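## Task

Slide or carry the red bin, and no other bin, to the bench edge closest to the arms. Then set the hook down flat on the bench next to that bin, with its handle sticking out past that same edge. Every other object must finish resting on the same thing it rests on now. Nothing may count on a robot to hold it there at the end. Finally open the grippers and move the arms away.

## Robot and tools

Setup: three identical i2rt Big YAM arms, named arm1, arm2 and arm3. Each has six joints, a two-finger gripper and a wrist camera. The hand reaches roughly 1.0 m from the joint 1 axis. With joints 1 and 6 at 0 and the hand level and pointing forward, the wrist camera rides on top of the hand and looks toward the fingertips. Two fixed room cameras, room_a and room_b, watch from outside the robots. Camera names: arm1_cam_wrist, arm2_cam_wrist, arm3_cam_wrist, room_a, room_b.

Frame: one shared scene frame. Its origin is on the floor and +z is up. The hand point is midway between the fingertips. The hand's z axis runs along the fingers, and the fingers close along its y axis. Camera calibration (K, distortion, T_world_to_cam in metres) is given per camera. The room cameras may be off by a couple of degrees and several millimetres. Wrist camera poses are derived from reported joint angles, so they carry extra error.

execute_actions(actions, cameras): actions is a list holding one action or none. An action is an object keyed by robot name (arm1, arm2, arm3). Each robot's entry holds a single key, joints. joints maps joint names to absolute targets; these are not offsets.
- joint1_rad: -2.879 to 2.879 rad. Rotates the whole arm about its foot; positive is counter-clockwise seen from above. At 0 the arm unfolds toward where its foot faces.
- joint2_rad: 0 to 3.141. Shoulder. At 0 the upper arm lies roughly level pointing backward; increasing it raises the arm, then brings it forward.
- joint3_rad: 0 to 3.019. Elbow. 0 is fully folded; larger values open it.
- joint4_rad: -1.692 to 1.57. Hand pitch; positive tips the fingers up.
- joint5_rad: -1.57 to 1.57. Sideways hand swing; positive goes to the arm's right.
- joint6_rad: -2.094 to 2.094. Hand roll; positive is clockwise as seen from behind the hand.
- gripper_m: 0 to 0.093 m. Fingertip gap. The grip force tops out near 50 to 62 N per pad, and some grippers are weaker.
All named motions begin at once and may finish at different moments. Each joint moves at its own speed, so the hand can sweep along a wide curve. A joint you leave out may keep pushing toward an earlier target. An unknown key or a value out of range rejects the entire call, and nothing moves. cameras is a list of names or ["all"]. Leaving it out or passing null gives every camera; [] gives none. An unknown name rejects the call. The tolerances for counting a joint as arrived are ±0.045, 0.14, 0.09, 0.055, 0.03, 0.035 rad for joints 1 to 6, and ±0.003 m for the gripper. Example: {"arm1": {"joints": {"gripper_m": 0.05}}, "arm2": {"joints": {"joint1_rad": 0.3}}}.

wait(seconds): 0 to 10. Commands nothing new and returns state and images like an empty action.

zoom_image(camera, region): region is [x0, y0, x1, y1] in pixels of that camera's latest full image, with the origin at the top-left, at most 504 by 504. This gives a closer, more detailed look.

finished_scene(scene): pass the scene number, 1 or 2. This is final and moves on to the next task. Only call it once the goal holds by itself.

Reading results: joint_positions lists the current angles. joint torques list each drive's total output for joints 1 to 6. These are never zero even in free air and include per-arm offsets, scale factors and noise, so treat them only as a rough contact hint. joint_status tells how each motion of the last accepted action ended:
- off_target: the joint stopped short and may still be pushing.
- contact_stop: the joint holds where it stopped.
- time_out: the joint holds, or keeps pushing toward a target clipped near its position; on_its_own will name it.
- not_followed: a self- or arm-collision check blocked that arm's joint targets. The gripper part of the action still runs, and the blocked targets may be retried later.
on_its_own describes what the call did not command. Its "held at" value is a target, not a position. To relieve a pushing joint, send it its reported position. A target very near the current angle may produce no motion. A joint holding a load can sag. The pictures line gives the order of the images.

Motor heat: sustained pushing or holding heats motors. At 85 °C a MOTOR HOT warning appears. At 100 °C the arm goes limp and falls (OVER-TEMPERATURE FAULT), and its joints report limit_stop_at_motor_heat; resend the targets afterward. Some heat carries over into the next scene.

Avoid: the arms do not stop on contact and can press hard. Never squeeze two arms against each other; no state line reports arm-to-arm contact, and the collision check ignores fingers, gripper housings and wrist cameras. Do not drop, slam or fling objects, and do not push anything off the bench, out of the work area or onto the floor. Loose objects may occasionally get nudged by outside disturbances, so check before finishing. At the end, release the grip and retract every arm clear of the bin and hook.

Each tool is called after "Request:" by a JSON object that holds its "fn" and its "kwargs".

## Session

Request:
{"fn": "execute_actions", "kwargs": {"actions": []}}

Scene clock: 0.00 s.
Joint torques (N m, as the arm reports them, + toward a larger angle): no reading
arm1.joint_positions: joint1_rad=+0.008 joint2_rad=+0.333 joint3_rad=+1.675 joint4_rad=-1.367 joint5_rad=+0.241 joint6_rad=-0.635 gripper_m=+0.094
arm1.joint_status: not commanded
arm1.hand: x=-0.8781 y=+0.0163 z=+1.4095 quat_wxyz=(-0.650, +0.603, -0.385, -0.255) (m; scene frame)
arm2.joint_positions: joint1_rad=+0.325 joint2_rad=+0.299 joint3_rad=+1.557 joint4_rad=-1.261 joint5_rad=-0.275 joint6_rad=+0.444 gripper_m=+0.094
arm2.joint_status: not commanded
arm2.hand: x=-0.0633 y=+0.0242 z=+1.3868 quat_wxyz=(-0.156, +0.552, -0.445, -0.687) (m; scene frame)
arm3.joint_positions: joint1_rad=-0.282 joint2_rad=+0.490 joint3_rad=+1.590 joint4_rad=-1.297 joint5_rad=+0.036 joint6_rad=+0.393 gripper_m=+0.094
arm3.joint_status: not commanded
arm3.hand: x=+0.9853 y=+0.1182 z=+1.4229 quat_wxyz=(-0.456, +0.295, -0.714, -0.441) (m; scene frame)
pictures: arm1_cam_wrist, arm2_cam_wrist, arm3_cam_wrist, room_a, room_b
Images, in order (width x height): arm1_cam_wrist 504x504, arm2_cam_wrist 504x504, arm3_cam_wrist 504x504, room_a 896x504, room_b 896x504.

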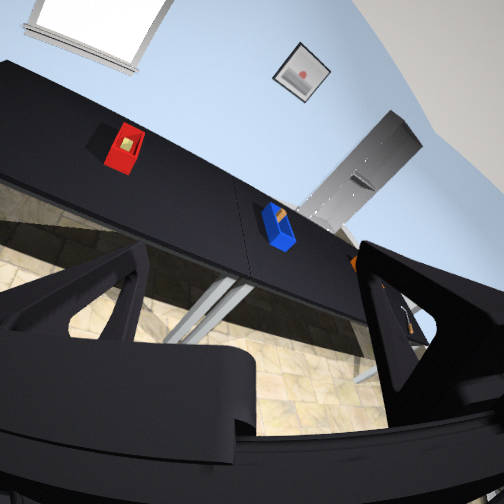

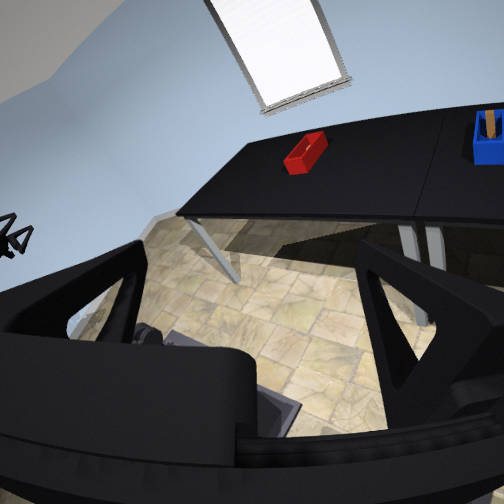

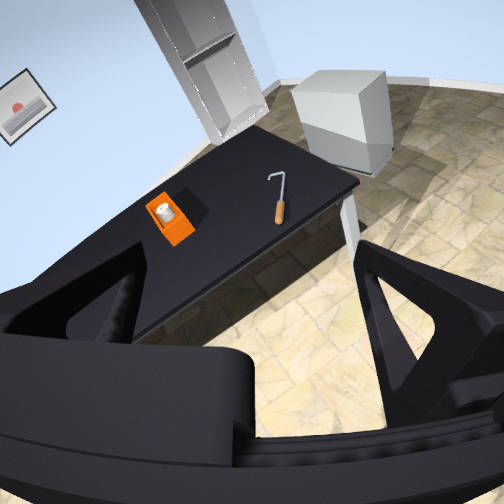

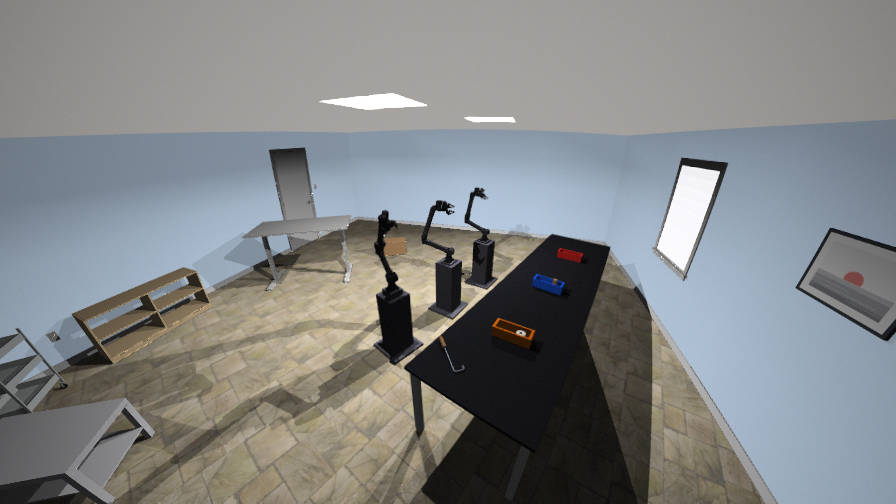

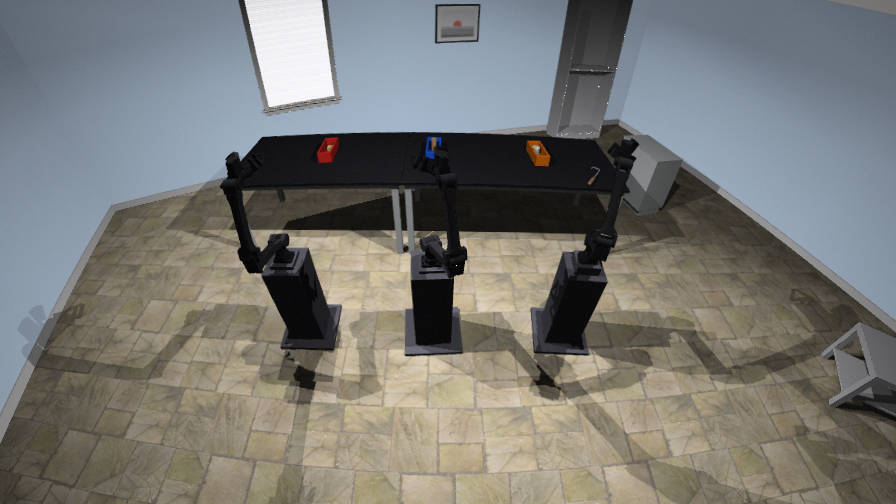

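Request:
{"fn": "execute_actions", "kwargs": {"actions": [{"arm1":{"joints":{"joint1_rad":0,"joint2_rad":1.57,"joint3_rad":1.57,"joint4_rad":0,"joint5_rad":0,"joint6_rad":0}},"arm2":{"joints":{"joint1_rad":0,"joint2_rad":1.57,"joint3_rad":2.3,"joint4_rad":-1.5,"joint5_rad":0,"joint6_rad":0}},"arm3":{"joints":{"joint1_rad":-0.3,"joint2_rad":1.9,"joint3_rad":1.9,"joint4_rad":-1.3,"joint5_rad":0,"joint6_rad":0}}}]}}

Scene clock: 13.53 s.
Joint torques (N m, as the arm reports them, + toward a larger angle): arm1=[  0.9  -15.67   9.64   2.95  -0.21   0.29] | arm2=[ -2.17 -15.04  12.53   1.1    0.23  -0.07] | arm3=[ -2.73 -20.27  11.77   1.16  -0.28  -0.22]
arm1.joint_positions: joint1_rad=+0.008 joint2_rad=+1.591 joint3_rad=+1.543 joint4_rad=-0.019 joint5_rad=+0.004 joint6_rad=-0.014 gripper_m=+0.094
arm1.joint_status: all done
arm1.hand: x=-0.9541 y=+0.7251 z=+1.2015 quat_wxyz=(-0.474, +0.527, -0.503, -0.494) (m; scene frame)
arm2.joint_positions: joint1_rad=+0.007 joint2_rad=+1.577 joint3_rad=+2.270 joint4_rad=-1.496 joint5_rad=-0.004 joint6_rad=+0.016 gripper_m=+0.094
arm2.joint_status: all done
arm2.hand: x=-0.0497 y=+0.5620 z=+1.2883 quat_wxyz=(-0.246, +0.676, -0.637, -0.277) (m; scene frame)
arm3.joint_positions: joint1_rad=-0.289 joint2_rad=+1.930 joint3_rad=+1.856 joint4_rad=-1.297 joint5_rad=+0.005 joint6_rad=+0.016 gripper_m=+0.094
arm3.joint_status: all done
arm3.hand: x=+1.1755 y=+0.5970 z=+0.9553 quat_wxyz=(-0.087, +0.552, -0.828, -0.052) (m; scene frame)
pictures: arm1_cam_wrist, arm2_cam_wrist, arm3_cam_wrist, room_a, room_b
camera_calibration (this result's frames):
arm1_cam_wrist: T_world_to_cam=[[0.998794, 0.0478171, 0.0111181, 0.902943], [0.039252, -0.641818, -0.765852, 1.4272], [-0.029485, 0.765365, -0.642921, 0.313621], [0, 0, 0, 1]] pos_world=[-0.948628, 0.632794, 1.28462]
arm2_cam_wrist: T_world_to_cam=[[0.996756, 0.0752005, -0.0286818, 0.0435412], [0.0710783, -0.989653, -0.124635, 0.725772], [-0.0377577, 0.122192, -0.991788, 1.32497], [0, 0, 0, 1]] pos_world=[-0.0449586, 0.553087, 1.4058]
arm3_cam_wrist: T_world_to_cam=[[0.925253, -0.379342, 0.00248667, -0.863205], [-0.346765, -0.8431, 0.411019, 0.523288], [-0.15382, -0.381159, -0.911623, 1.40229], [0, 0, 0, 1]] pos_world=[1.19584, 0.648229, 1.06543]
Images, in order (width x height): arm1_cam_wrist 504x504, arm2_cam_wrist 504x504, arm3_cam_wrist 504x504, room_a 896x504, room_b 896x504.

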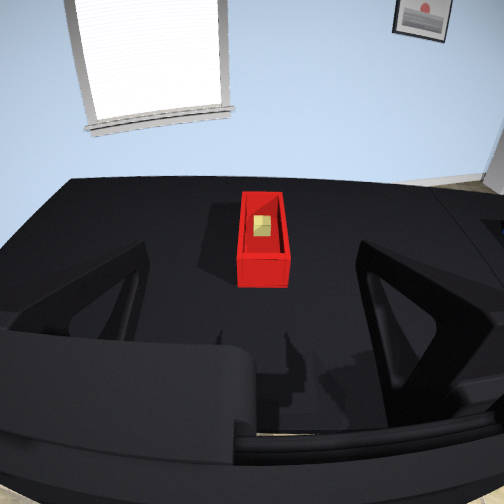

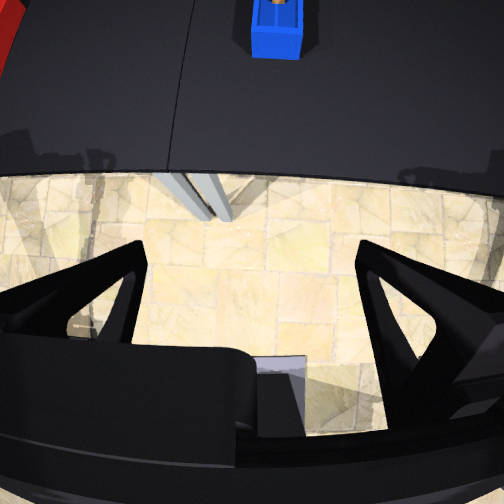

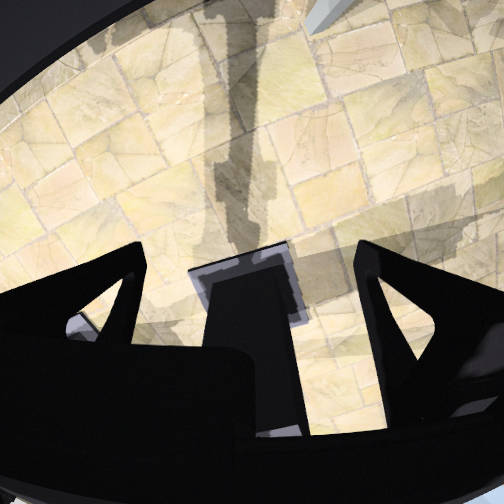

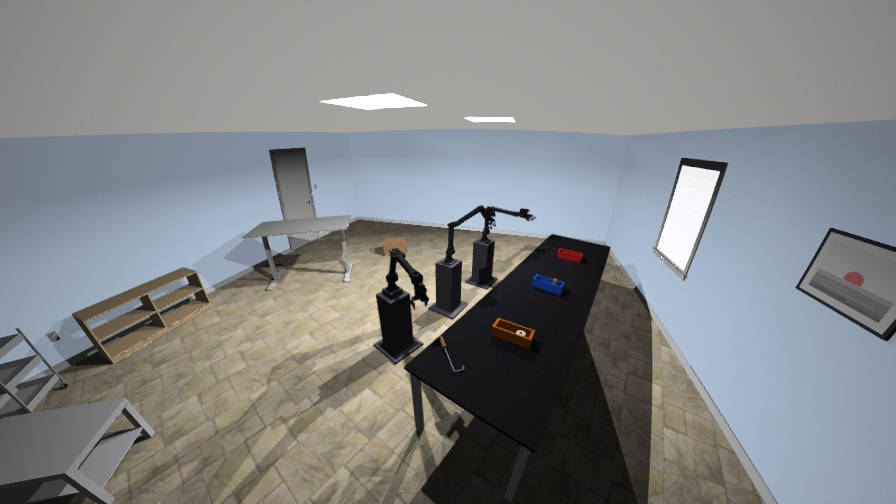

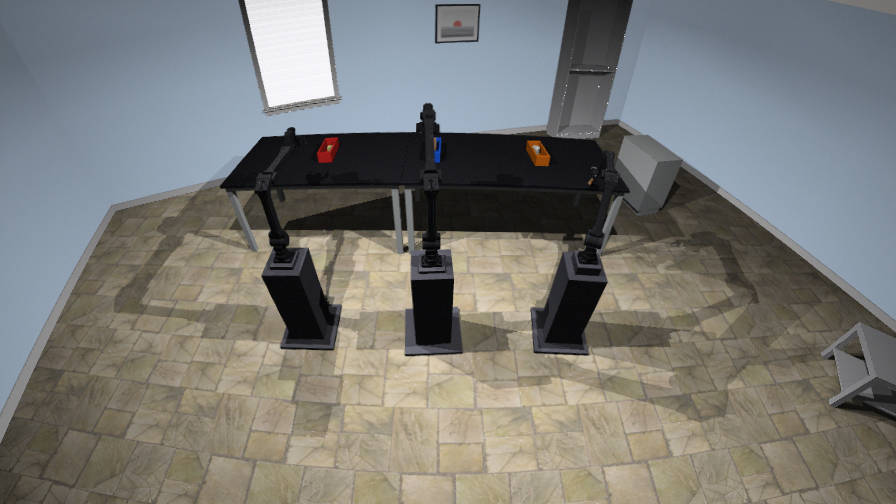

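Request:
{"fn": "execute_actions", "kwargs": {"actions": [{"arm1":{"joints":{"joint2_rad":2.2,"joint3_rad":2.6,"joint4_rad":-0.9}},"arm2":{"joints":{"joint1_rad":-0.7,"joint2_rad":2.2,"joint3_rad":2.2,"joint4_rad":-0.5}},"arm3":{"joints":{"joint1_rad":-0.18,"joint2_rad":2.2,"joint3_rad":2.3,"joint4_rad":-0.9}}}]}}

Scene clock: 28.97 s.
Joint torques (N m, as the arm reports them, + toward a larger angle): arm1=[  0.94 -20.96  10.09   1.88  -0.21   0.29] | arm2=[ -1.91 -27.59  15.58   2.05  -0.01  -0.04] | arm3=[ -1.94 -23.3   13.83   2.71  -0.15  -0.2 ]
arm1.joint_positions: joint1_rad=+0.008 joint2_rad=+2.196 joint3_rad=+2.560 joint4_rad=-0.894 joint5_rad=+0.004 joint6_rad=-0.014 gripper_m=+0.094
arm1.joint_status: all done
arm1.hand: x=-0.9616 y=+0.8682 z=+1.1387 quat_wxyz=(-0.344, +0.629, -0.597, -0.361) (m; scene frame)
arm2.joint_positions: joint1_rad=-0.695 joint2_rad=+2.209 joint3_rad=+2.163 joint4_rad=-0.511 joint5_rad=+0.001 joint6_rad=+0.014 gripper_m=+0.094
arm2.joint_status: all done
arm2.hand: x=+0.5142 y=+0.7270 z=+0.9543 quat_wxyz=(-0.427, +0.394, -0.783, -0.221) (m; scene frame)
arm3.joint_positions: joint1_rad=-0.173 joint2_rad=+2.215 joint3_rad=+2.239 joint4_rad=-0.914 joint5_rad=+0.002 joint6_rad=+0.015 gripper_m=+0.094
arm3.joint_status: all done
arm3.hand: x=+1.1538 y=+0.8061 z=+0.9738 quat_wxyz=(-0.267, +0.568, -0.752, -0.201) (m; scene frame)
pictures: arm1_cam_wrist, arm2_cam_wrist, arm3_cam_wrist, room_a, room_b
camera_calibration (this result's frames):
arm1_cam_wrist: T_world_to_cam=[[0.99829, 0.0578778, 0.00821987, 0.898297], [0.0563639, -0.915654, -0.397996, 1.30657], [-0.0155086, 0.397779, -0.91735, 0.808614], [0, 0, 0, 1]] pos_world=[-0.957863, 0.822728, 1.25441]
arm2_cam_wrist: T_world_to_cam=[[0.811011, -0.584791, -0.0167313, 0.0233895], [-0.550549, -0.753225, -0.359926, 1.17962], [0.197879, 0.301116, -0.932831, 0.687274], [0, 0, 0, 1]] pos_world=[0.494471, 0.695247, 1.06608]
arm3_cam_wrist: T_world_to_cam=[[0.96453, -0.26396, -0.00256477, -0.897305], [-0.263685, -0.962981, -0.0560214, 1.14], [0.0123176, 0.0547106, -0.998426, 1.03697], [0, 0, 0, 1]] pos_world=[1.15331, 0.804209, 1.0969]
Images, in order (width x height): arm1_cam_wrist 504x504, arm2_cam_wrist 504x504, arm3_cam_wrist 504x504, room_a 896x504, room_b 896x504.

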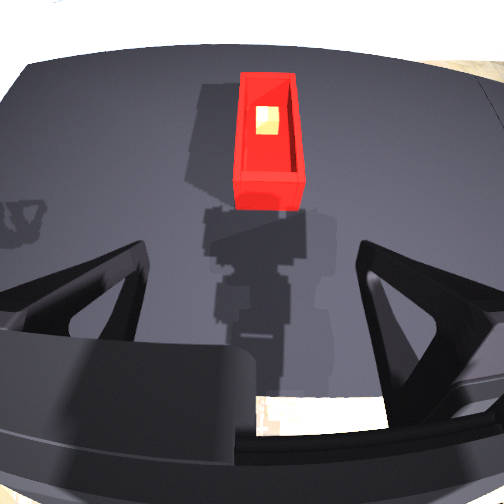

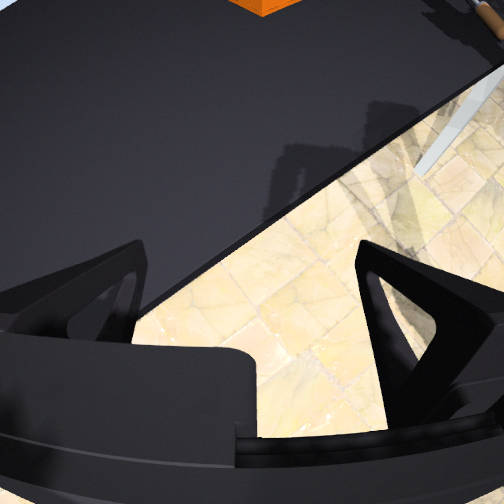

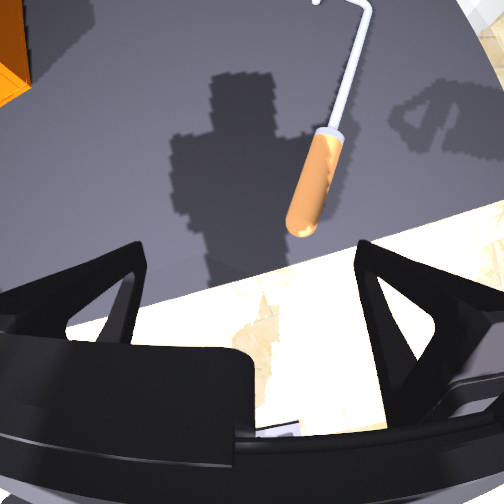

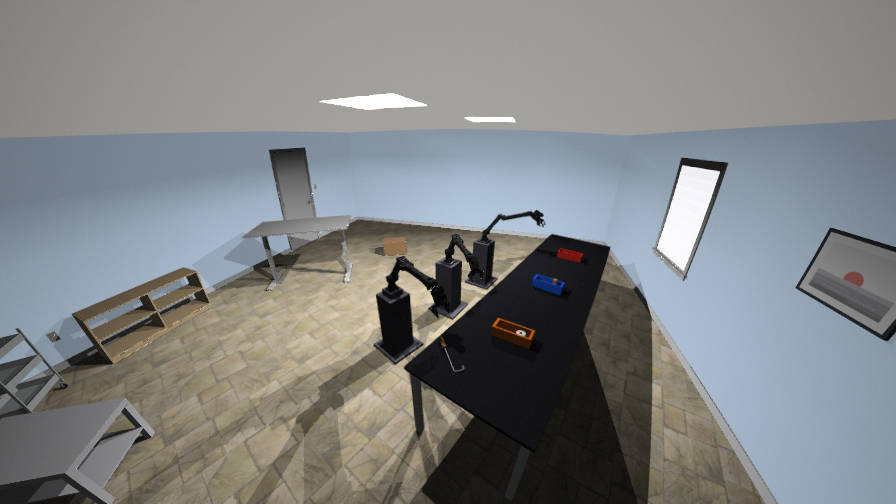

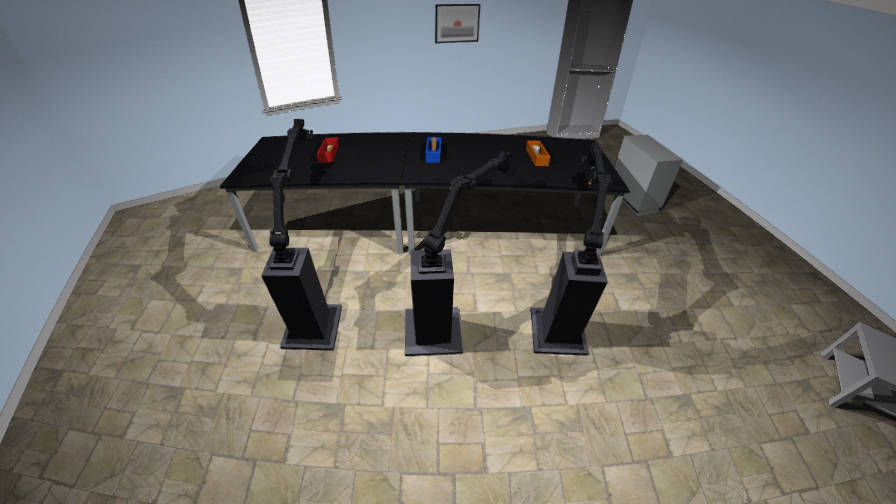

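Request:
{"fn": "execute_actions", "kwargs": {"actions": [{"arm1":{"joints":{"joint2_rad":1.6,"joint3_rad":1.8}},"arm2":{"joints":{"joint1_rad":0,"joint2_rad":1.6,"joint3_rad":1.8}},"arm3":{"joints":{"joint1_rad":-0.25,"joint2_rad":2.55,"joint3_rad":2.5,"joint4_rad":-0.75,"joint6_rad":0.15}}}], "cameras": ["arm3_cam_wrist","room_a"]}}

Scene clock: 47.53 s.
Joint torques (N m, as the arm reports them, + toward a larger angle): arm1=[  0.89 -15.19   8.52   2.03  -0.21   0.28] | arm2=[ -0.61 -16.55  12.1    1.73   0.17  -0.01] | arm3=[ -1.59 -27.57  11.74   2.03  -0.23   0.15]
arm1.joint_positions: joint1_rad=+0.008 joint2_rad=+1.615 joint3_rad=+1.786 joint4_rad=-0.902 joint5_rad=+0.004 joint6_rad=-0.014 gripper_m=+0.094
arm1.joint_status: all done
arm1.hand: x=-0.9522 y=+0.6669 z=+1.1351 quat_wxyz=(-0.282, +0.662, -0.627, -0.297) (m; scene frame)
arm2.joint_positions: joint1_rad=-0.006 joint2_rad=+1.592 joint3_rad=+1.797 joint4_rad=-0.505 joint5_rad=-0.003 joint6_rad=+0.011 gripper_m=+0.094
arm2.joint_status: all done
arm2.hand: x=-0.0520 y=+0.7116 z=+1.2240 quat_wxyz=(-0.399, +0.585, -0.556, -0.435) (m; scene frame)
arm3.joint_positions: joint1_rad=-0.252 joint2_rad=+2.581 joint3_rad=+2.469 joint4_rad=-0.748 joint5_rad=+0.004 joint6_rad=+0.134 gripper_m=+0.094
arm3.joint_status: all done
arm3.hand: x=+1.2445 y=+0.8600 z=+0.8084 quat_wxyz=(-0.274, +0.488, -0.800, -0.215) (m; scene frame)
pictures: arm3_cam_wrist, room_a
camera_calibration (this result's frames):
arm3_cam_wrist: T_world_to_cam=[[0.903125, -0.421961, -0.0794645, -0.696474], [-0.427812, -0.900079, -0.082675, 1.37832], [-0.0366387, 0.108662, -0.993403, 0.8783], [0, 0, 0, 1]] pos_world=[1.25084, 0.851272, 0.931114]
Images, in order (width x height): arm3_cam_wrist 504x504, room_a 896x504.

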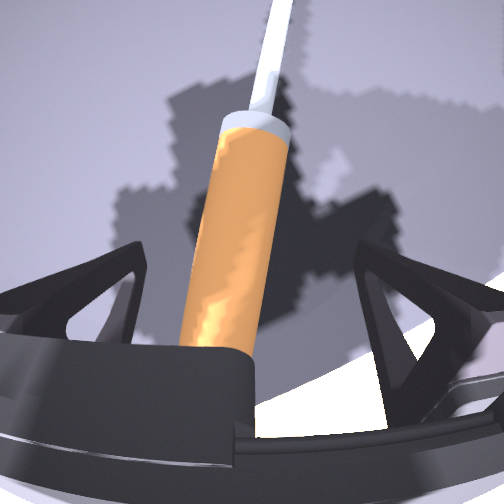

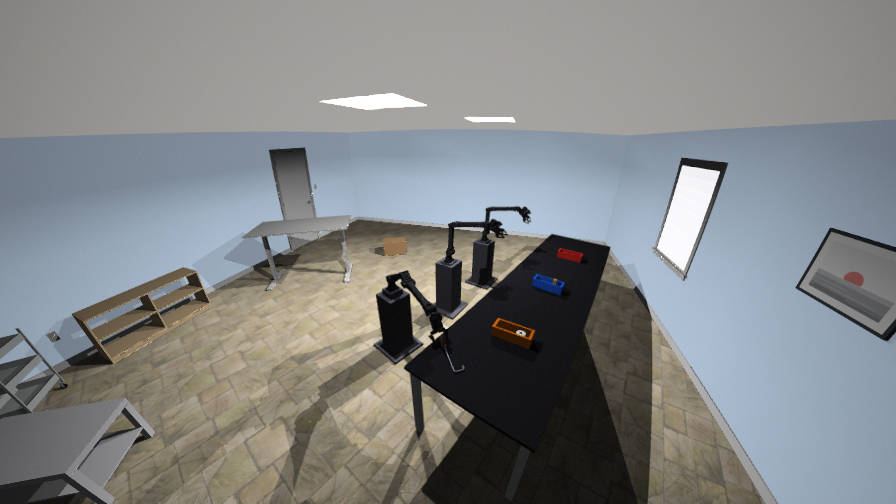

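Request:
{"fn": "execute_actions", "kwargs": {"actions": [{"arm3":{"joints":{"joint4_rad":-0.87,"joint6_rad":0.25}}}], "cameras": []}}

Request:
{"fn": "execute_actions", "kwargs": {"actions": [{"arm3":{"joints":{"gripper_m":0.0}}}], "cameras": ["arm3_cam_wrist"]}}

Scene clock: 51.83 s.
Joint torques (N m, as the arm reports them, + toward a larger angle): arm1=[  0.79 -15.16   8.58   2.02  -0.21   0.29] | arm2=[ -0.44 -16.77  12.04   1.97   0.15  -0.02] | arm3=[ -1.5  -26.62  11.61   1.34  -0.2    0.2 ]
arm1.joint_positions: joint1_rad=+0.008 joint2_rad=+1.615 joint3_rad=+1.786 joint4_rad=-0.902 joint5_rad=+0.004 joint6_rad=-0.014 gripper_m=+0.094
arm1.joint_status: not commanded
arm1.hand: x=-0.9522 y=+0.6669 z=+1.1351 quat_wxyz=(-0.282, +0.662, -0.627, -0.297) (m; scene frame)
arm2.joint_positions: joint1_rad=-0.006 joint2_rad=+1.592 joint3_rad=+1.797 joint4_rad=-0.505 joint5_rad=-0.003 joint6_rad=+0.011 gripper_m=+0.094
arm2.joint_status: not commanded
arm2.hand: x=-0.0520 y=+0.7116 z=+1.2240 quat_wxyz=(-0.399, +0.585, -0.556, -0.435) (m; scene frame)
arm3.joint_positions: joint1_rad=-0.252 joint2_rad=+2.573 joint3_rad=+2.469 joint4_rad=-0.856 joint5_rad=+0.004 joint6_rad=+0.227 gripper_m=+0.094
arm3.joint_status: all done
arm3.hand: x=+1.2379 y=+0.8411 z=+0.7994 quat_wxyz=(-0.229, +0.459, -0.836, -0.196) (m; scene frame)
pictures: none
No camera images: the call's "cameras" was empty. Leave "cameras" out to get every camera's image.

Scene clock: 52.57 s.
Joint torques (N m, as the arm reports them, + toward a larger angle): arm1=[  0.9  -15.17   8.57   2.03  -0.21   0.29] | arm2=[ -0.78 -16.7   12.1    2.08   0.14  -0.01] | arm3=[ -1.61 -26.76  11.59   1.74  -0.13   0.08]
arm1.joint_positions: joint1_rad=+0.008 joint2_rad=+1.615 joint3_rad=+1.786 joint4_rad=-0.902 joint5_rad=+0.004 joint6_rad=-0.014 gripper_m=+0.094
arm1.joint_status: not commanded
arm1.hand: x=-0.9522 y=+0.6669 z=+1.1351 quat_wxyz=(-0.282, +0.662, -0.627, -0.297) (m; scene frame)
arm2.joint_positions: joint1_rad=-0.006 joint2_rad=+1.592 joint3_rad=+1.797 joint4_rad=-0.505 joint5_rad=-0.003 joint6_rad=+0.011 gripper_m=+0.094
arm2.joint_status: not commanded
arm2.hand: x=-0.0520 y=+0.7116 z=+1.2240 quat_wxyz=(-0.399, +0.585, -0.556, -0.435) (m; scene frame)
arm3.joint_positions: joint1_rad=-0.251 joint2_rad=+2.573 joint3_rad=+2.469 joint4_rad=-0.864 joint5_rad=+0.002 joint6_rad=+0.236 gripper_m=+0.030
arm3.joint_status: gripper_m off_target (ended at +0.030, target +0.000)
arm3.hand: x=+1.2366 y=+0.8397 z=+0.7984 quat_wxyz=(-0.224, +0.456, -0.839, -0.195) (m; scene frame)
pictures: arm3_cam_wrist
camera_calibration (this result's frames):
arm3_cam_wrist: T_world_to_cam=[[0.856239, -0.500619, -0.127418, -0.536438], [-0.500955, -0.864891, 0.0317383, 1.32536], [-0.126091, 0.036655, -0.991341, 1.03974], [0, 0, 0, 1]] pos_world=[1.25437, 0.839629, 0.920324]
Images, in order (width x height): arm3_cam_wrist 504x504.

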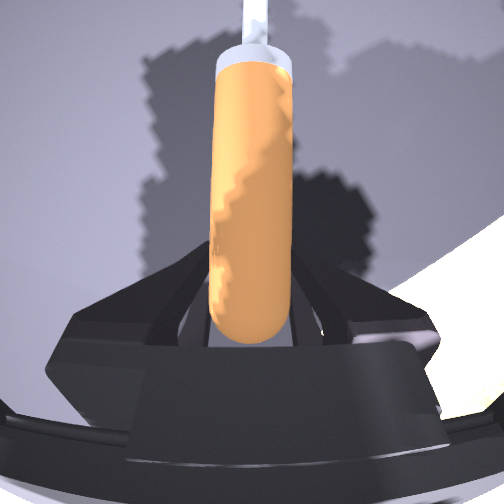

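Request:
{"fn": "execute_actions", "kwargs": {"actions": [{"arm3":{"joints":{"joint2_rad":2.33,"joint4_rad":-1.08}},"arm2":{"joints":{"joint1_rad":0.3,"joint2_rad":1.9,"joint3_rad":2.2,"joint4_rad":-1.65}}}], "cameras": []}}

Request:
{"fn": "execute_actions", "kwargs": {"actions": [{"arm3":{"joints":{"joint1_rad":1.0}}}], "cameras": ["room_b","room_a","arm3_cam_wrist"]}}

Scene clock: 66.43 s.
Joint torques (N m, as the arm reports them, + toward a larger angle): arm1=[  0.84 -15.13   8.58   2.02  -0.21   0.28] | arm2=[  0.03 -23.56  15.54  -0.03   0.06  -0.03] | arm3=[ -1.62 -25.8   11.63   2.26  -0.13   0.06]
arm1.joint_positions: joint1_rad=+0.008 joint2_rad=+1.615 joint3_rad=+1.786 joint4_rad=-0.902 joint5_rad=+0.004 joint6_rad=-0.014 gripper_m=+0.094
arm1.joint_status: not commanded
arm1.hand: x=-0.9522 y=+0.6669 z=+1.1351 quat_wxyz=(-0.282, +0.662, -0.627, -0.297) (m; scene frame)
arm2.joint_positions: joint1_rad=+0.296 joint2_rad=+1.923 joint3_rad=+2.150 joint4_rad=-1.643 joint5_rad=-0.001 joint6_rad=+0.011 gripper_m=+0.094
arm2.joint_status: all done
arm2.hand: x=-0.2317 y=+0.5895 z=+1.0188 quat_wxyz=(-0.038, +0.818, -0.570, -0.064) (m; scene frame)
arm3.joint_positions: joint1_rad=-0.251 joint2_rad=+2.357 joint3_rad=+2.468 joint4_rad=-1.087 joint5_rad=+0.002 joint6_rad=+0.240 gripper_m=+0.030
arm3.joint_status: all done
arm3.hand: x=+1.2214 y=+0.8007 z=+0.9521 quat_wxyz=(-0.221, +0.455, -0.841, -0.193) (m; scene frame)
pictures: none
No camera images: the call's "cameras" was empty. Leave "cameras" out to get every camera's image.

Scene clock: 68.90 s.
Joint torques (N m, as the arm reports them, + toward a larger angle): arm1=[  0.86 -15.14   8.58   2.03  -0.21   0.29] | arm2=[ -0.33 -23.44  15.47  -0.05   0.09  -0.01] | arm3=[ -1.7  -26.05  11.52   2.74  -0.18  -0.1 ]
arm1.joint_positions: joint1_rad=+0.008 joint2_rad=+1.615 joint3_rad=+1.786 joint4_rad=-0.902 joint5_rad=+0.004 joint6_rad=-0.014 gripper_m=+0.094
arm1.joint_status: not commanded
arm1.hand: x=-0.9522 y=+0.6669 z=+1.1351 quat_wxyz=(-0.282, +0.662, -0.627, -0.297) (m; scene frame)
arm2.joint_positions: joint1_rad=+0.296 joint2_rad=+1.923 joint3_rad=+2.150 joint4_rad=-1.643 joint5_rad=-0.001 joint6_rad=+0.011 gripper_m=+0.094
arm2.joint_status: not commanded
arm2.hand: x=-0.2317 y=+0.5895 z=+1.0188 quat_wxyz=(-0.038, +0.818, -0.570, -0.064) (m; scene frame)
arm3.joint_positions: joint1_rad=+1.002 joint2_rad=+2.361 joint3_rad=+2.468 joint4_rad=-1.101 joint5_rad=+0.003 joint6_rad=+0.253 gripper_m=+0.030
arm3.joint_status: all done
arm3.hand: x=+0.2608 y=+0.5178 z=+0.9388 quat_wxyz=(-0.060, +0.862, -0.422, -0.275) (m; scene frame)
pictures: arm3_cam_wrist, room_a, room_b
camera_calibration (this result's frames):
arm3_cam_wrist: T_world_to_cam=[[0.754954, 0.642251, -0.132508, -0.404703], [0.653351, -0.754013, 0.0677968, 0.161371], [-0.0563704, -0.137758, -0.988861, 1.13744], [0, 0, 0, 1]] pos_world=[0.264219, 0.538288, 1.0602]
Images, in order (width x height): arm3_cam_wrist 504x504, room_a 896x504, room_b 896x504.

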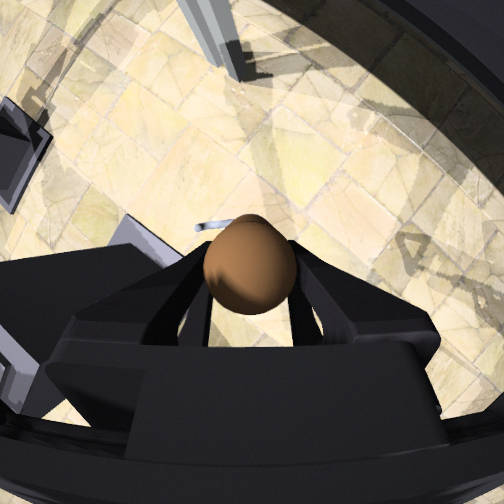

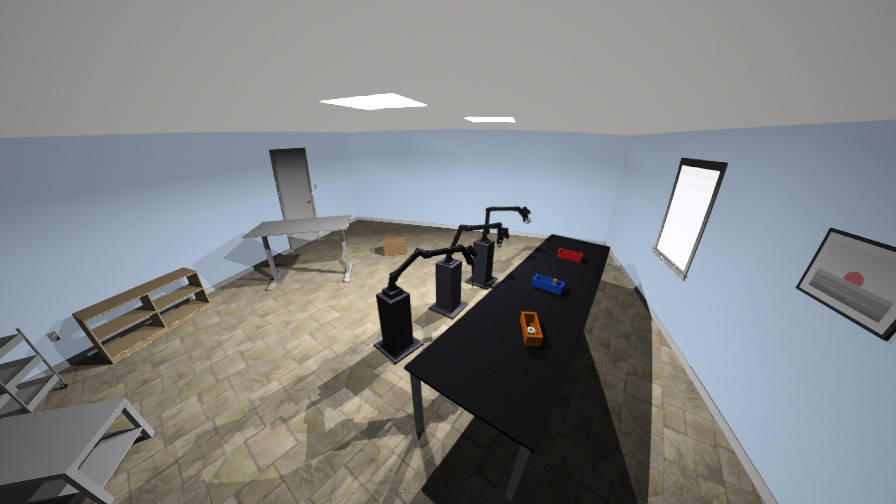

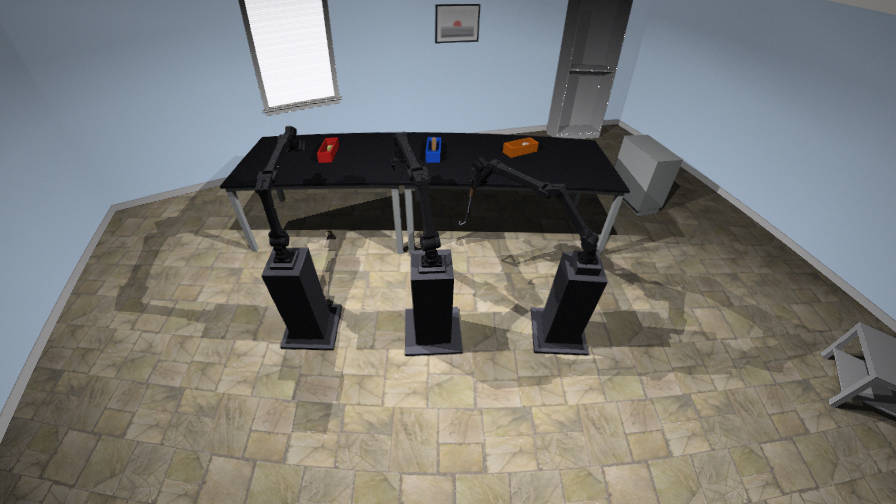

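Request:
{"fn": "execute_actions", "kwargs": {"actions": [{"arm2":{"joints":{"joint2_rad":1.41,"joint3_rad":0.57,"joint4_rad":0.86}}}], "cameras": []}}

Request:
{"fn": "execute_actions", "kwargs": {"actions": [{"arm2":{"joints":{"joint1_rad":-0.55}}}], "cameras": ["room_b","arm2_cam_wrist"]}}

Scene clock: 81.33 s.
Joint torques (N m, as the arm reports them, + toward a larger angle): arm1=[  0.8  -15.25   8.59   2.03  -0.21   0.29] | arm2=[ -0.74 -12.14   8.39   2.61   0.08  -0.01] | arm3=[ -1.72 -26.01  11.57   2.71  -0.19  -0.09]
arm1.joint_positions: joint1_rad=+0.008 joint2_rad=+1.615 joint3_rad=+1.786 joint4_rad=-0.902 joint5_rad=+0.004 joint6_rad=-0.014 gripper_m=+0.094
arm1.joint_status: not commanded
arm1.hand: x=-0.9522 y=+0.6669 z=+1.1351 quat_wxyz=(-0.282, +0.662, -0.627, -0.297) (m; scene frame)
arm2.joint_positions: joint1_rad=+0.296 joint2_rad=+1.428 joint3_rad=+0.569 joint4_rad=+0.843 joint5_rad=-0.001 joint6_rad=+0.011 gripper_m=+0.094
arm2.joint_status: all done
arm2.hand: x=-0.1981 y=+0.4997 z=+0.9360 quat_wxyz=(-0.391, +0.585, -0.410, -0.580) (m; scene frame)
arm3.joint_positions: joint1_rad=+1.002 joint2_rad=+2.361 joint3_rad=+2.468 joint4_rad=-1.101 joint5_rad=+0.003 joint6_rad=+0.253 gripper_m=+0.030
arm3.joint_status: not commanded
arm3.hand: x=+0.2608 y=+0.5178 z=+0.9388 quat_wxyz=(-0.060, +0.862, -0.422, -0.275) (m; scene frame)
pictures: none
No camera images: the call's "cameras" was empty. Leave "cameras" out to get every camera's image.

Scene clock: 82.73 s.
Joint torques (N m, as the arm reports them, + toward a larger angle): arm1=[  0.85 -15.14   8.57   2.02  -0.21   0.29] | arm2=[ -1.42 -12.26   8.37   2.5    0.09  -0.05] | arm3=[ -1.86 -26.02  11.62   2.73  -0.19  -0.1 ]
arm1.joint_positions: joint1_rad=+0.008 joint2_rad=+1.615 joint3_rad=+1.786 joint4_rad=-0.902 joint5_rad=+0.004 joint6_rad=-0.014 gripper_m=+0.094
arm1.joint_status: not commanded
arm1.hand: x=-0.9522 y=+0.6669 z=+1.1351 quat_wxyz=(-0.282, +0.662, -0.627, -0.297) (m; scene frame)
arm2.joint_positions: joint1_rad=-0.549 joint2_rad=+1.428 joint3_rad=+0.569 joint4_rad=+0.843 joint5_rad=-0.001 joint6_rad=+0.011 gripper_m=+0.094
arm2.joint_status: all done
arm2.hand: x=+0.2365 y=+0.4746 z=+0.9338 quat_wxyz=(-0.594, +0.368, -0.614, -0.366) (m; scene frame)
arm3.joint_positions: joint1_rad=+1.002 joint2_rad=+2.361 joint3_rad=+2.468 joint4_rad=-1.101 joint5_rad=+0.003 joint6_rad=+0.253 gripper_m=+0.030
arm3.joint_status: not commanded
arm3.hand: x=+0.2608 y=+0.5178 z=+0.9388 quat_wxyz=(-0.060, +0.862, -0.422, -0.275) (m; scene frame)
pictures: arm2_cam_wrist, room_b
camera_calibration (this result's frames):
arm2_cam_wrist: T_world_to_cam=[[0.892271, -0.45132, -0.012769, 0.0144221], [-0.285736, -0.542558, -0.789928, 1.06818], [0.349582, 0.708478, -0.613067, 0.27135], [0, 0, 0, 1]] pos_world=[0.19749, 0.393813, 1.01032]
Images, in order (width x height): arm2_cam_wrist 504x504, room_b 896x504.

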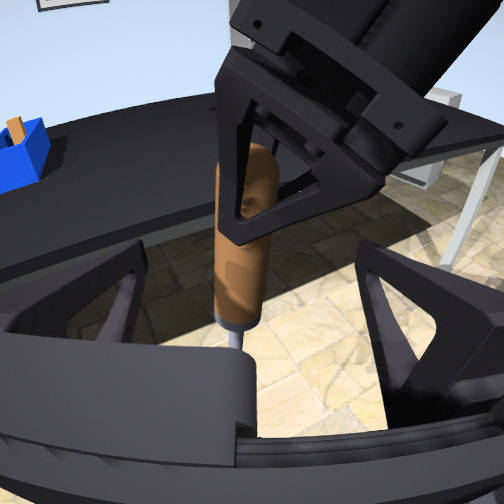

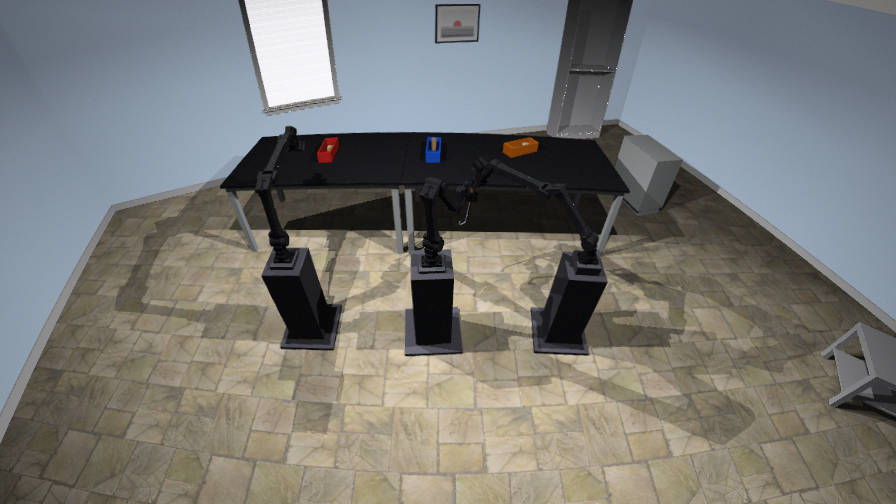

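Request:
{"fn": "execute_actions", "kwargs": {"actions": [{"arm2":{"joints":{"joint2_rad":1.58,"joint3_rad":0.49,"joint4_rad":1.05}}}], "cameras": []}}

Request:
{"fn": "execute_actions", "kwargs": {"actions": [{"arm2":{"joints":{"joint1_rad":-0.53,"joint2_rad":1.71,"joint3_rad":0.63,"joint4_rad":1.07}}}], "cameras": ["arm2_cam_wrist"]}}

Scene clock: 89.07 s.
Joint torques (N m, as the arm reports them, + toward a larger angle): arm1=[  0.9  -15.15   8.58   2.01  -0.21   0.29] | arm2=[ -1.1  -11.62   6.53   2.55   0.06   0.01] | arm3=[ -1.99 -25.8   11.6    2.81  -0.19  -0.09]
arm1.joint_positions: joint1_rad=+0.008 joint2_rad=+1.615 joint3_rad=+1.786 joint4_rad=-0.902 joint5_rad=+0.004 joint6_rad=-0.014 gripper_m=+0.094
arm1.joint_status: not commanded
arm1.hand: x=-0.9522 y=+0.6669 z=+1.1351 quat_wxyz=(-0.282, +0.662, -0.627, -0.297) (m; scene frame)
arm2.joint_positions: joint1_rad=-0.549 joint2_rad=+1.583 joint3_rad=+0.489 joint4_rad=+1.033 joint5_rad=-0.001 joint6_rad=+0.011 gripper_m=+0.094
arm2.joint_status: all done
arm2.hand: x=+0.2289 y=+0.4601 z=+0.8656 quat_wxyz=(-0.580, +0.376, -0.628, -0.357) (m; scene frame)
arm3.joint_positions: joint1_rad=+1.002 joint2_rad=+2.361 joint3_rad=+2.468 joint4_rad=-1.101 joint5_rad=+0.003 joint6_rad=+0.253 gripper_m=+0.030
arm3.joint_status: not commanded
arm3.hand: x=+0.2608 y=+0.5178 z=+0.9388 quat_wxyz=(-0.060, +0.862, -0.422, -0.275) (m; scene frame)
pictures: none
No camera images: the call's "cameras" was empty. Leave "cameras" out to get every camera's image.

Scene clock: 89.87 s.
Joint torques (N m, as the arm reports them, + toward a larger angle): arm1=[  0.83 -15.19   8.57   2.02  -0.21   0.29] | arm2=[ -0.3  -12.63   8.96   2.58   0.08  -0.03] | arm3=[ -1.95 -25.88  11.59   2.83  -0.16  -0.09]
arm1.joint_positions: joint1_rad=+0.008 joint2_rad=+1.615 joint3_rad=+1.786 joint4_rad=-0.902 joint5_rad=+0.004 joint6_rad=-0.014 gripper_m=+0.094
arm1.joint_status: not commanded
arm1.hand: x=-0.9522 y=+0.6669 z=+1.1351 quat_wxyz=(-0.282, +0.662, -0.627, -0.297) (m; scene frame)
arm2.joint_positions: joint1_rad=-0.538 joint2_rad=+1.703 joint3_rad=+0.604 joint4_rad=+1.055 joint5_rad=-0.001 joint6_rad=+0.011 gripper_m=+0.094
arm2.joint_status: all done
arm2.hand: x=+0.2433 y=+0.5013 z=+0.8567 quat_wxyz=(-0.583, +0.377, -0.621, -0.364) (m; scene frame)
arm3.joint_positions: joint1_rad=+1.002 joint2_rad=+2.361 joint3_rad=+2.468 joint4_rad=-1.101 joint5_rad=+0.003 joint6_rad=+0.253 gripper_m=+0.030
arm3.joint_status: not commanded
arm3.hand: x=+0.2608 y=+0.5178 z=+0.9388 quat_wxyz=(-0.060, +0.862, -0.422, -0.275) (m; scene frame)
pictures: arm2_cam_wrist
camera_calibration (this result's frames):
arm2_cam_wrist: T_world_to_cam=[[0.897047, -0.441737, -0.0132128, 0.0138054], [-0.290262, -0.566373, -0.771343, 1.02085], [0.333247, 0.695766, -0.636283, 0.233045], [0, 0, 0, 1]] pos_world=[0.20627, 0.422138, 0.935893]
Images, in order (width x height): arm2_cam_wrist 504x504.

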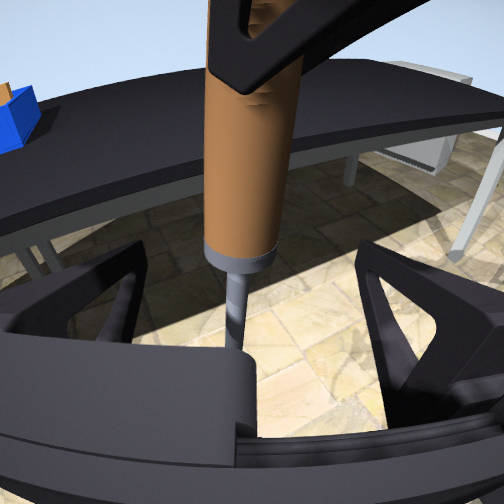

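Request:
{"fn": "execute_actions", "kwargs": {"actions": [{"arm2":{"joints":{"joint3_rad":0.70}}}], "cameras": []}}

Request:
{"fn": "execute_actions", "kwargs": {"actions": [{"arm2":{"joints":{"gripper_m":0}}}], "cameras": ["arm2_cam_wrist","arm3_cam_wrist"]}}

Scene clock: 93.83 s.
Joint torques (N m, as the arm reports them, + toward a larger angle): arm1=[  0.83 -15.2    8.57   2.04  -0.21   0.29] | arm2=[ -0.51 -13.32   9.49   2.32   0.09  -0.02] | arm3=[ -1.73 -26.09  11.66   2.8   -0.17  -0.09]
arm1.joint_positions: joint1_rad=+0.008 joint2_rad=+1.615 joint3_rad=+1.786 joint4_rad=-0.902 joint5_rad=+0.004 joint6_rad=-0.014 gripper_m=+0.094
arm1.joint_status: not commanded
arm1.hand: x=-0.9522 y=+0.6669 z=+1.1351 quat_wxyz=(-0.282, +0.662, -0.627, -0.297) (m; scene frame)
arm2.joint_positions: joint1_rad=-0.538 joint2_rad=+1.703 joint3_rad=+0.675 joint4_rad=+1.056 joint5_rad=-0.001 joint6_rad=+0.011 gripper_m=+0.094
arm2.joint_status: all done
arm2.hand: x=+0.2543 y=+0.5228 z=+0.8875 quat_wxyz=(-0.605, +0.364, -0.599, -0.377) (m; scene frame)
arm3.joint_positions: joint1_rad=+1.002 joint2_rad=+2.361 joint3_rad=+2.468 joint4_rad=-1.101 joint5_rad=+0.003 joint6_rad=+0.253 gripper_m=+0.030
arm3.joint_status: not commanded
arm3.hand: x=+0.2608 y=+0.5178 z=+0.9388 quat_wxyz=(-0.060, +0.862, -0.422, -0.275) (m; scene frame)
pictures: none
No camera images: the call's "cameras" was empty. Leave "cameras" out to get every camera's image.

Scene clock: 94.57 s.
Joint torques (N m, as the arm reports them, + toward a larger angle): arm1=[  0.84 -15.2    8.55   2.03  -0.21   0.29] | arm2=[ -0.42 -13.06   9.55   2.2    0.04  -0.13] | arm3=[ -1.88 -26.03  11.54   2.8   -0.21  -0.1 ]
arm1.joint_positions: joint1_rad=+0.008 joint2_rad=+1.615 joint3_rad=+1.786 joint4_rad=-0.902 joint5_rad=+0.004 joint6_rad=-0.014 gripper_m=+0.094
arm1.joint_status: not commanded
arm1.hand: x=-0.9522 y=+0.6669 z=+1.1351 quat_wxyz=(-0.282, +0.662, -0.627, -0.297) (m; scene frame)
arm2.joint_positions: joint1_rad=-0.537 joint2_rad=+1.703 joint3_rad=+0.675 joint4_rad=+1.057 joint5_rad=+0.000 joint6_rad=+0.024 gripper_m=+0.030
arm2.joint_status: gripper_m off_target (ended at +0.030, target +0.000)
arm2.hand: x=+0.2538 y=+0.5230 z=+0.8877 quat_wxyz=(-0.603, +0.360, -0.601, -0.382) (m; scene frame)
arm3.joint_positions: joint1_rad=+1.002 joint2_rad=+2.361 joint3_rad=+2.468 joint4_rad=-1.101 joint5_rad=+0.003 joint6_rad=+0.253 gripper_m=+0.030
arm3.joint_status: not commanded
arm3.hand: x=+0.2608 y=+0.5179 z=+0.9388 quat_wxyz=(-0.060, +0.862, -0.422, -0.275) (m; scene frame)
pictures: arm2_cam_wrist, arm3_cam_wrist
camera_calibration (this result's frames):
arm2_cam_wrist: T_world_to_cam=[[0.897481, -0.440301, -0.0257445, 0.024709], [-0.273463, -0.509714, -0.815726, 1.06558], [0.346043, 0.739139, -0.577865, 0.156279], [0, 0, 0, 1]] pos_world=[0.215141, 0.438508, 0.960164]
arm3_cam_wrist: T_world_to_cam=[[0.755112, 0.64213, -0.132197, -0.405037], [0.653182, -0.754165, 0.0677328, 0.161566], [-0.0562051, -0.137494, -0.988907, 1.13732], [0, 0, 0, 1]] pos_world=[0.264239, 0.538308, 1.06021]
Images, in order (width x height): arm2_cam_wrist 504x504, arm3_cam_wrist 504x504.

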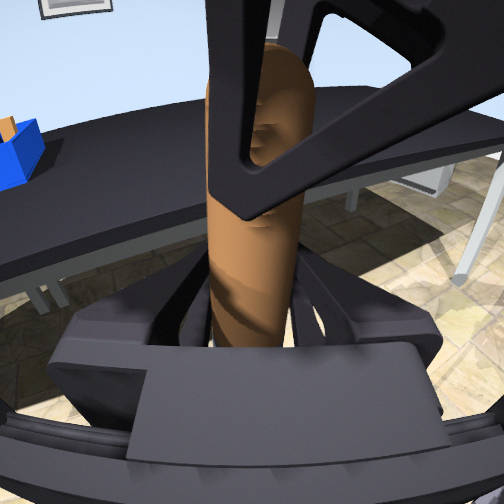

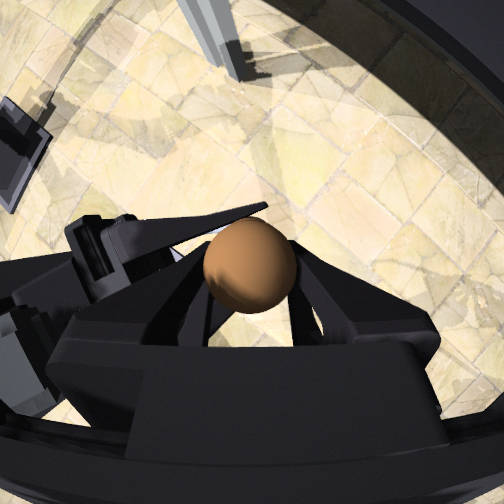

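Request:
{"fn": "execute_actions", "kwargs": {"actions": [{"arm3":{"joints":{"gripper_m":0.093}},"arm1":{"joints":{"joint1_rad":-0.97,"joint4_rad":-1.69,"gripper_m":0.065}}}], "cameras": []}}

Request:
{"fn": "execute_actions", "kwargs": {"actions": [{"arm3":{"joints":{"joint2_rad":2.1}}}], "cameras": []}}

Request:
{"fn": "execute_actions", "kwargs": {"actions": [{"arm3":{"joints":{"joint1_rad":0,"joint2_rad":1.0,"joint3_rad":1.2}},"arm2":{"joints":{"joint1_rad":0.97}}}], "cameras": ["arm1_cam_wrist","arm2_cam_wrist","room_b"]}}

Scene clock: 103.80 s.
Joint torques (N m, as the arm reports them, + toward a larger angle): arm1=[  1.86 -14.09   7.72   0.49  -0.08   0.27] | arm2=[ -0.62 -14.09   9.41   2.41   0.06  -0.03] | arm3=[ -1.97 -25.87  11.73   2.56  -0.2   -0.11]
arm1.joint_positions: joint1_rad=-0.975 joint2_rad=+1.615 joint3_rad=+1.786 joint4_rad=-1.682 joint5_rad=+0.000 joint6_rad=-0.012 gripper_m=+0.065
arm1.joint_status: all done
arm1.hand: x=-0.5221 y=+0.2963 z=+1.0475 quat_wxyz=(-0.024, +0.317, -0.948, -0.013) (m; scene frame)
arm2.joint_positions: joint1_rad=-0.537 joint2_rad=+1.715 joint3_rad=+0.675 joint4_rad=+1.056 joint5_rad=+0.000 joint6_rad=+0.012 gripper_m=+0.030
arm2.joint_status: not commanded
arm2.hand: x=+0.2538 y=+0.5235 z=+0.8807 quat_wxyz=(-0.601, +0.366, -0.603, -0.376) (m; scene frame)
arm3.joint_positions: joint1_rad=+1.002 joint2_rad=+2.359 joint3_rad=+2.468 joint4_rad=-1.094 joint5_rad=+0.003 joint6_rad=+0.253 gripper_m=+0.093
arm3.joint_status: all done
arm3.hand: x=+0.2599 y=+0.5186 z=+0.9412 quat_wxyz=(-0.061, +0.861, -0.422, -0.278) (m; scene frame)
pictures: none
No camera images: the call's "cameras" was empty. Leave "cameras" out to get every camera's image.

Scene clock: 105.30 s.
Joint torques (N m, as the arm reports them, + toward a larger angle): arm1=[  1.9  -14.11   7.7    0.5   -0.08   0.26] | arm2=[ -0.7  -14.34   9.33   2.5    0.05  -0.01] | arm3=[ -1.89 -20.5   10.54   2.65  -0.22  -0.09]
arm1.joint_positions: joint1_rad=-0.975 joint2_rad=+1.615 joint3_rad=+1.786 joint4_rad=-1.682 joint5_rad=+0.000 joint6_rad=-0.012 gripper_m=+0.065
arm1.joint_status: not commanded
arm1.hand: x=-0.5221 y=+0.2963 z=+1.0475 quat_wxyz=(-0.024, +0.317, -0.948, -0.013) (m; scene frame)
arm2.joint_positions: joint1_rad=-0.537 joint2_rad=+1.715 joint3_rad=+0.675 joint4_rad=+1.056 joint5_rad=+0.000 joint6_rad=+0.012 gripper_m=+0.030
arm2.joint_status: not commanded
arm2.hand: x=+0.2538 y=+0.5235 z=+0.8807 quat_wxyz=(-0.601, +0.366, -0.603, -0.376) (m; scene frame)
arm3.joint_positions: joint1_rad=+1.002 joint2_rad=+2.097 joint3_rad=+2.480 joint4_rad=-1.088 joint5_rad=+0.003 joint6_rad=+0.253 gripper_m=+0.093
arm3.joint_status: all done
arm3.hand: x=+0.2907 y=+0.4934 z=+1.1629 quat_wxyz=(-0.087, +0.817, -0.400, -0.407) (m; scene frame)
pictures: none
No camera images: the call's "cameras" was empty. Leave "cameras" out to get every camera's image.

Scene clock: 107.10 s.
Joint torques (N m, as the arm reports them, + toward a larger angle): arm1=[  1.92 -14.14   7.71   0.51  -0.08   0.27] | arm2=[ -1.32 -14.6    9.54   2.44   0.15   0.05] | arm3=[-2.02 -6.5  10.79  2.05 -0.24 -0.09]
arm1.joint_positions: joint1_rad=-0.975 joint2_rad=+1.615 joint3_rad=+1.786 joint4_rad=-1.682 joint5_rad=+0.000 joint6_rad=-0.012 gripper_m=+0.065
arm1.joint_status: not commanded
arm1.hand: x=-0.5221 y=+0.2963 z=+1.0475 quat_wxyz=(-0.024, +0.317, -0.948, -0.013) (m; scene frame)
arm2.joint_positions: joint1_rad=+0.975 joint2_rad=+1.716 joint3_rad=+0.675 joint4_rad=+1.056 joint5_rad=-0.003 joint6_rad=+0.005 gripper_m=+0.030
arm2.joint_status: all done
arm2.hand: x=-0.5132 y=+0.2958 z=+0.8865 quat_wxyz=(-0.179, +0.676, -0.187, -0.690) (m; scene frame)
arm3.joint_positions: joint1_rad=+0.006 joint2_rad=+1.012 joint3_rad=+1.180 joint4_rad=-1.080 joint5_rad=+0.004 joint6_rad=+0.253 gripper_m=+0.093
arm3.joint_status: all done
arm3.hand: x=+0.9683 y=+0.3995 z=+1.1189 quat_wxyz=(-0.213, +0.548, -0.772, -0.243) (m; scene frame)
pictures: arm1_cam_wrist, arm2_cam_wrist, room_b
camera_calibration (this result's frames):
arm1_cam_wrist: T_world_to_cam=[[0.609171, -0.792956, -0.0114716, 0.563055], [-0.658461, -0.513805, 0.549939, -0.763402], [-0.441971, -0.327454, -0.835126, 0.865365], [0, 0, 0, 1]] pos_world=[-0.463201, 0.337604, 1.14897]
arm2_cam_wrist: T_world_to_cam=[[0.489558, 0.871833, -0.0155024, 0.00637428], [0.500156, -0.295326, -0.814019, 1.07115], [-0.714267, 0.390756, -0.580632, 0.150306], [0, 0, 0, 1]] pos_world=[-0.431506, 0.252049, 0.959309]
Images, in order (width x height): arm1_cam_wrist 504x504, arm2_cam_wrist 504x504, room_b 896x504.

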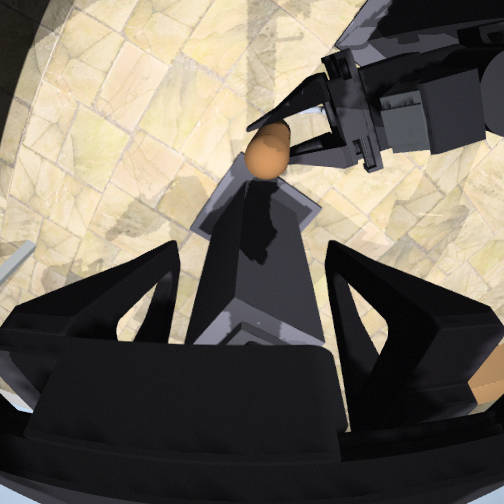

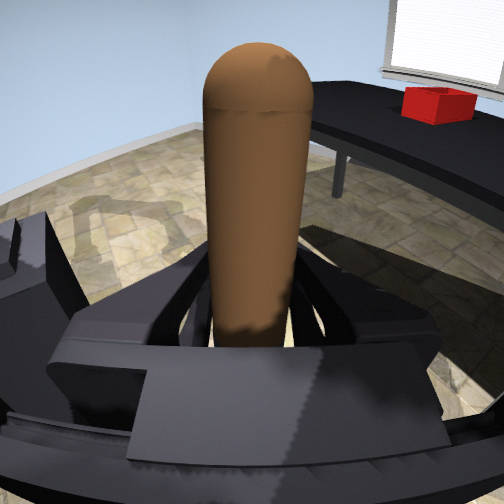

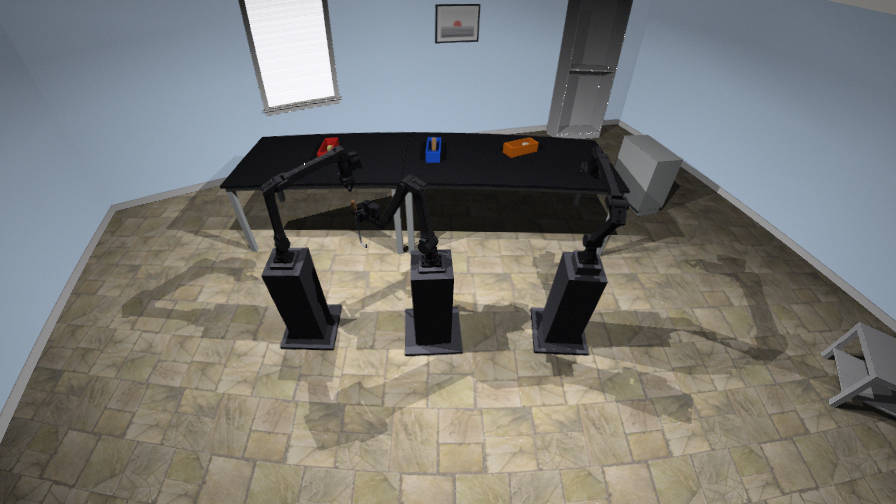

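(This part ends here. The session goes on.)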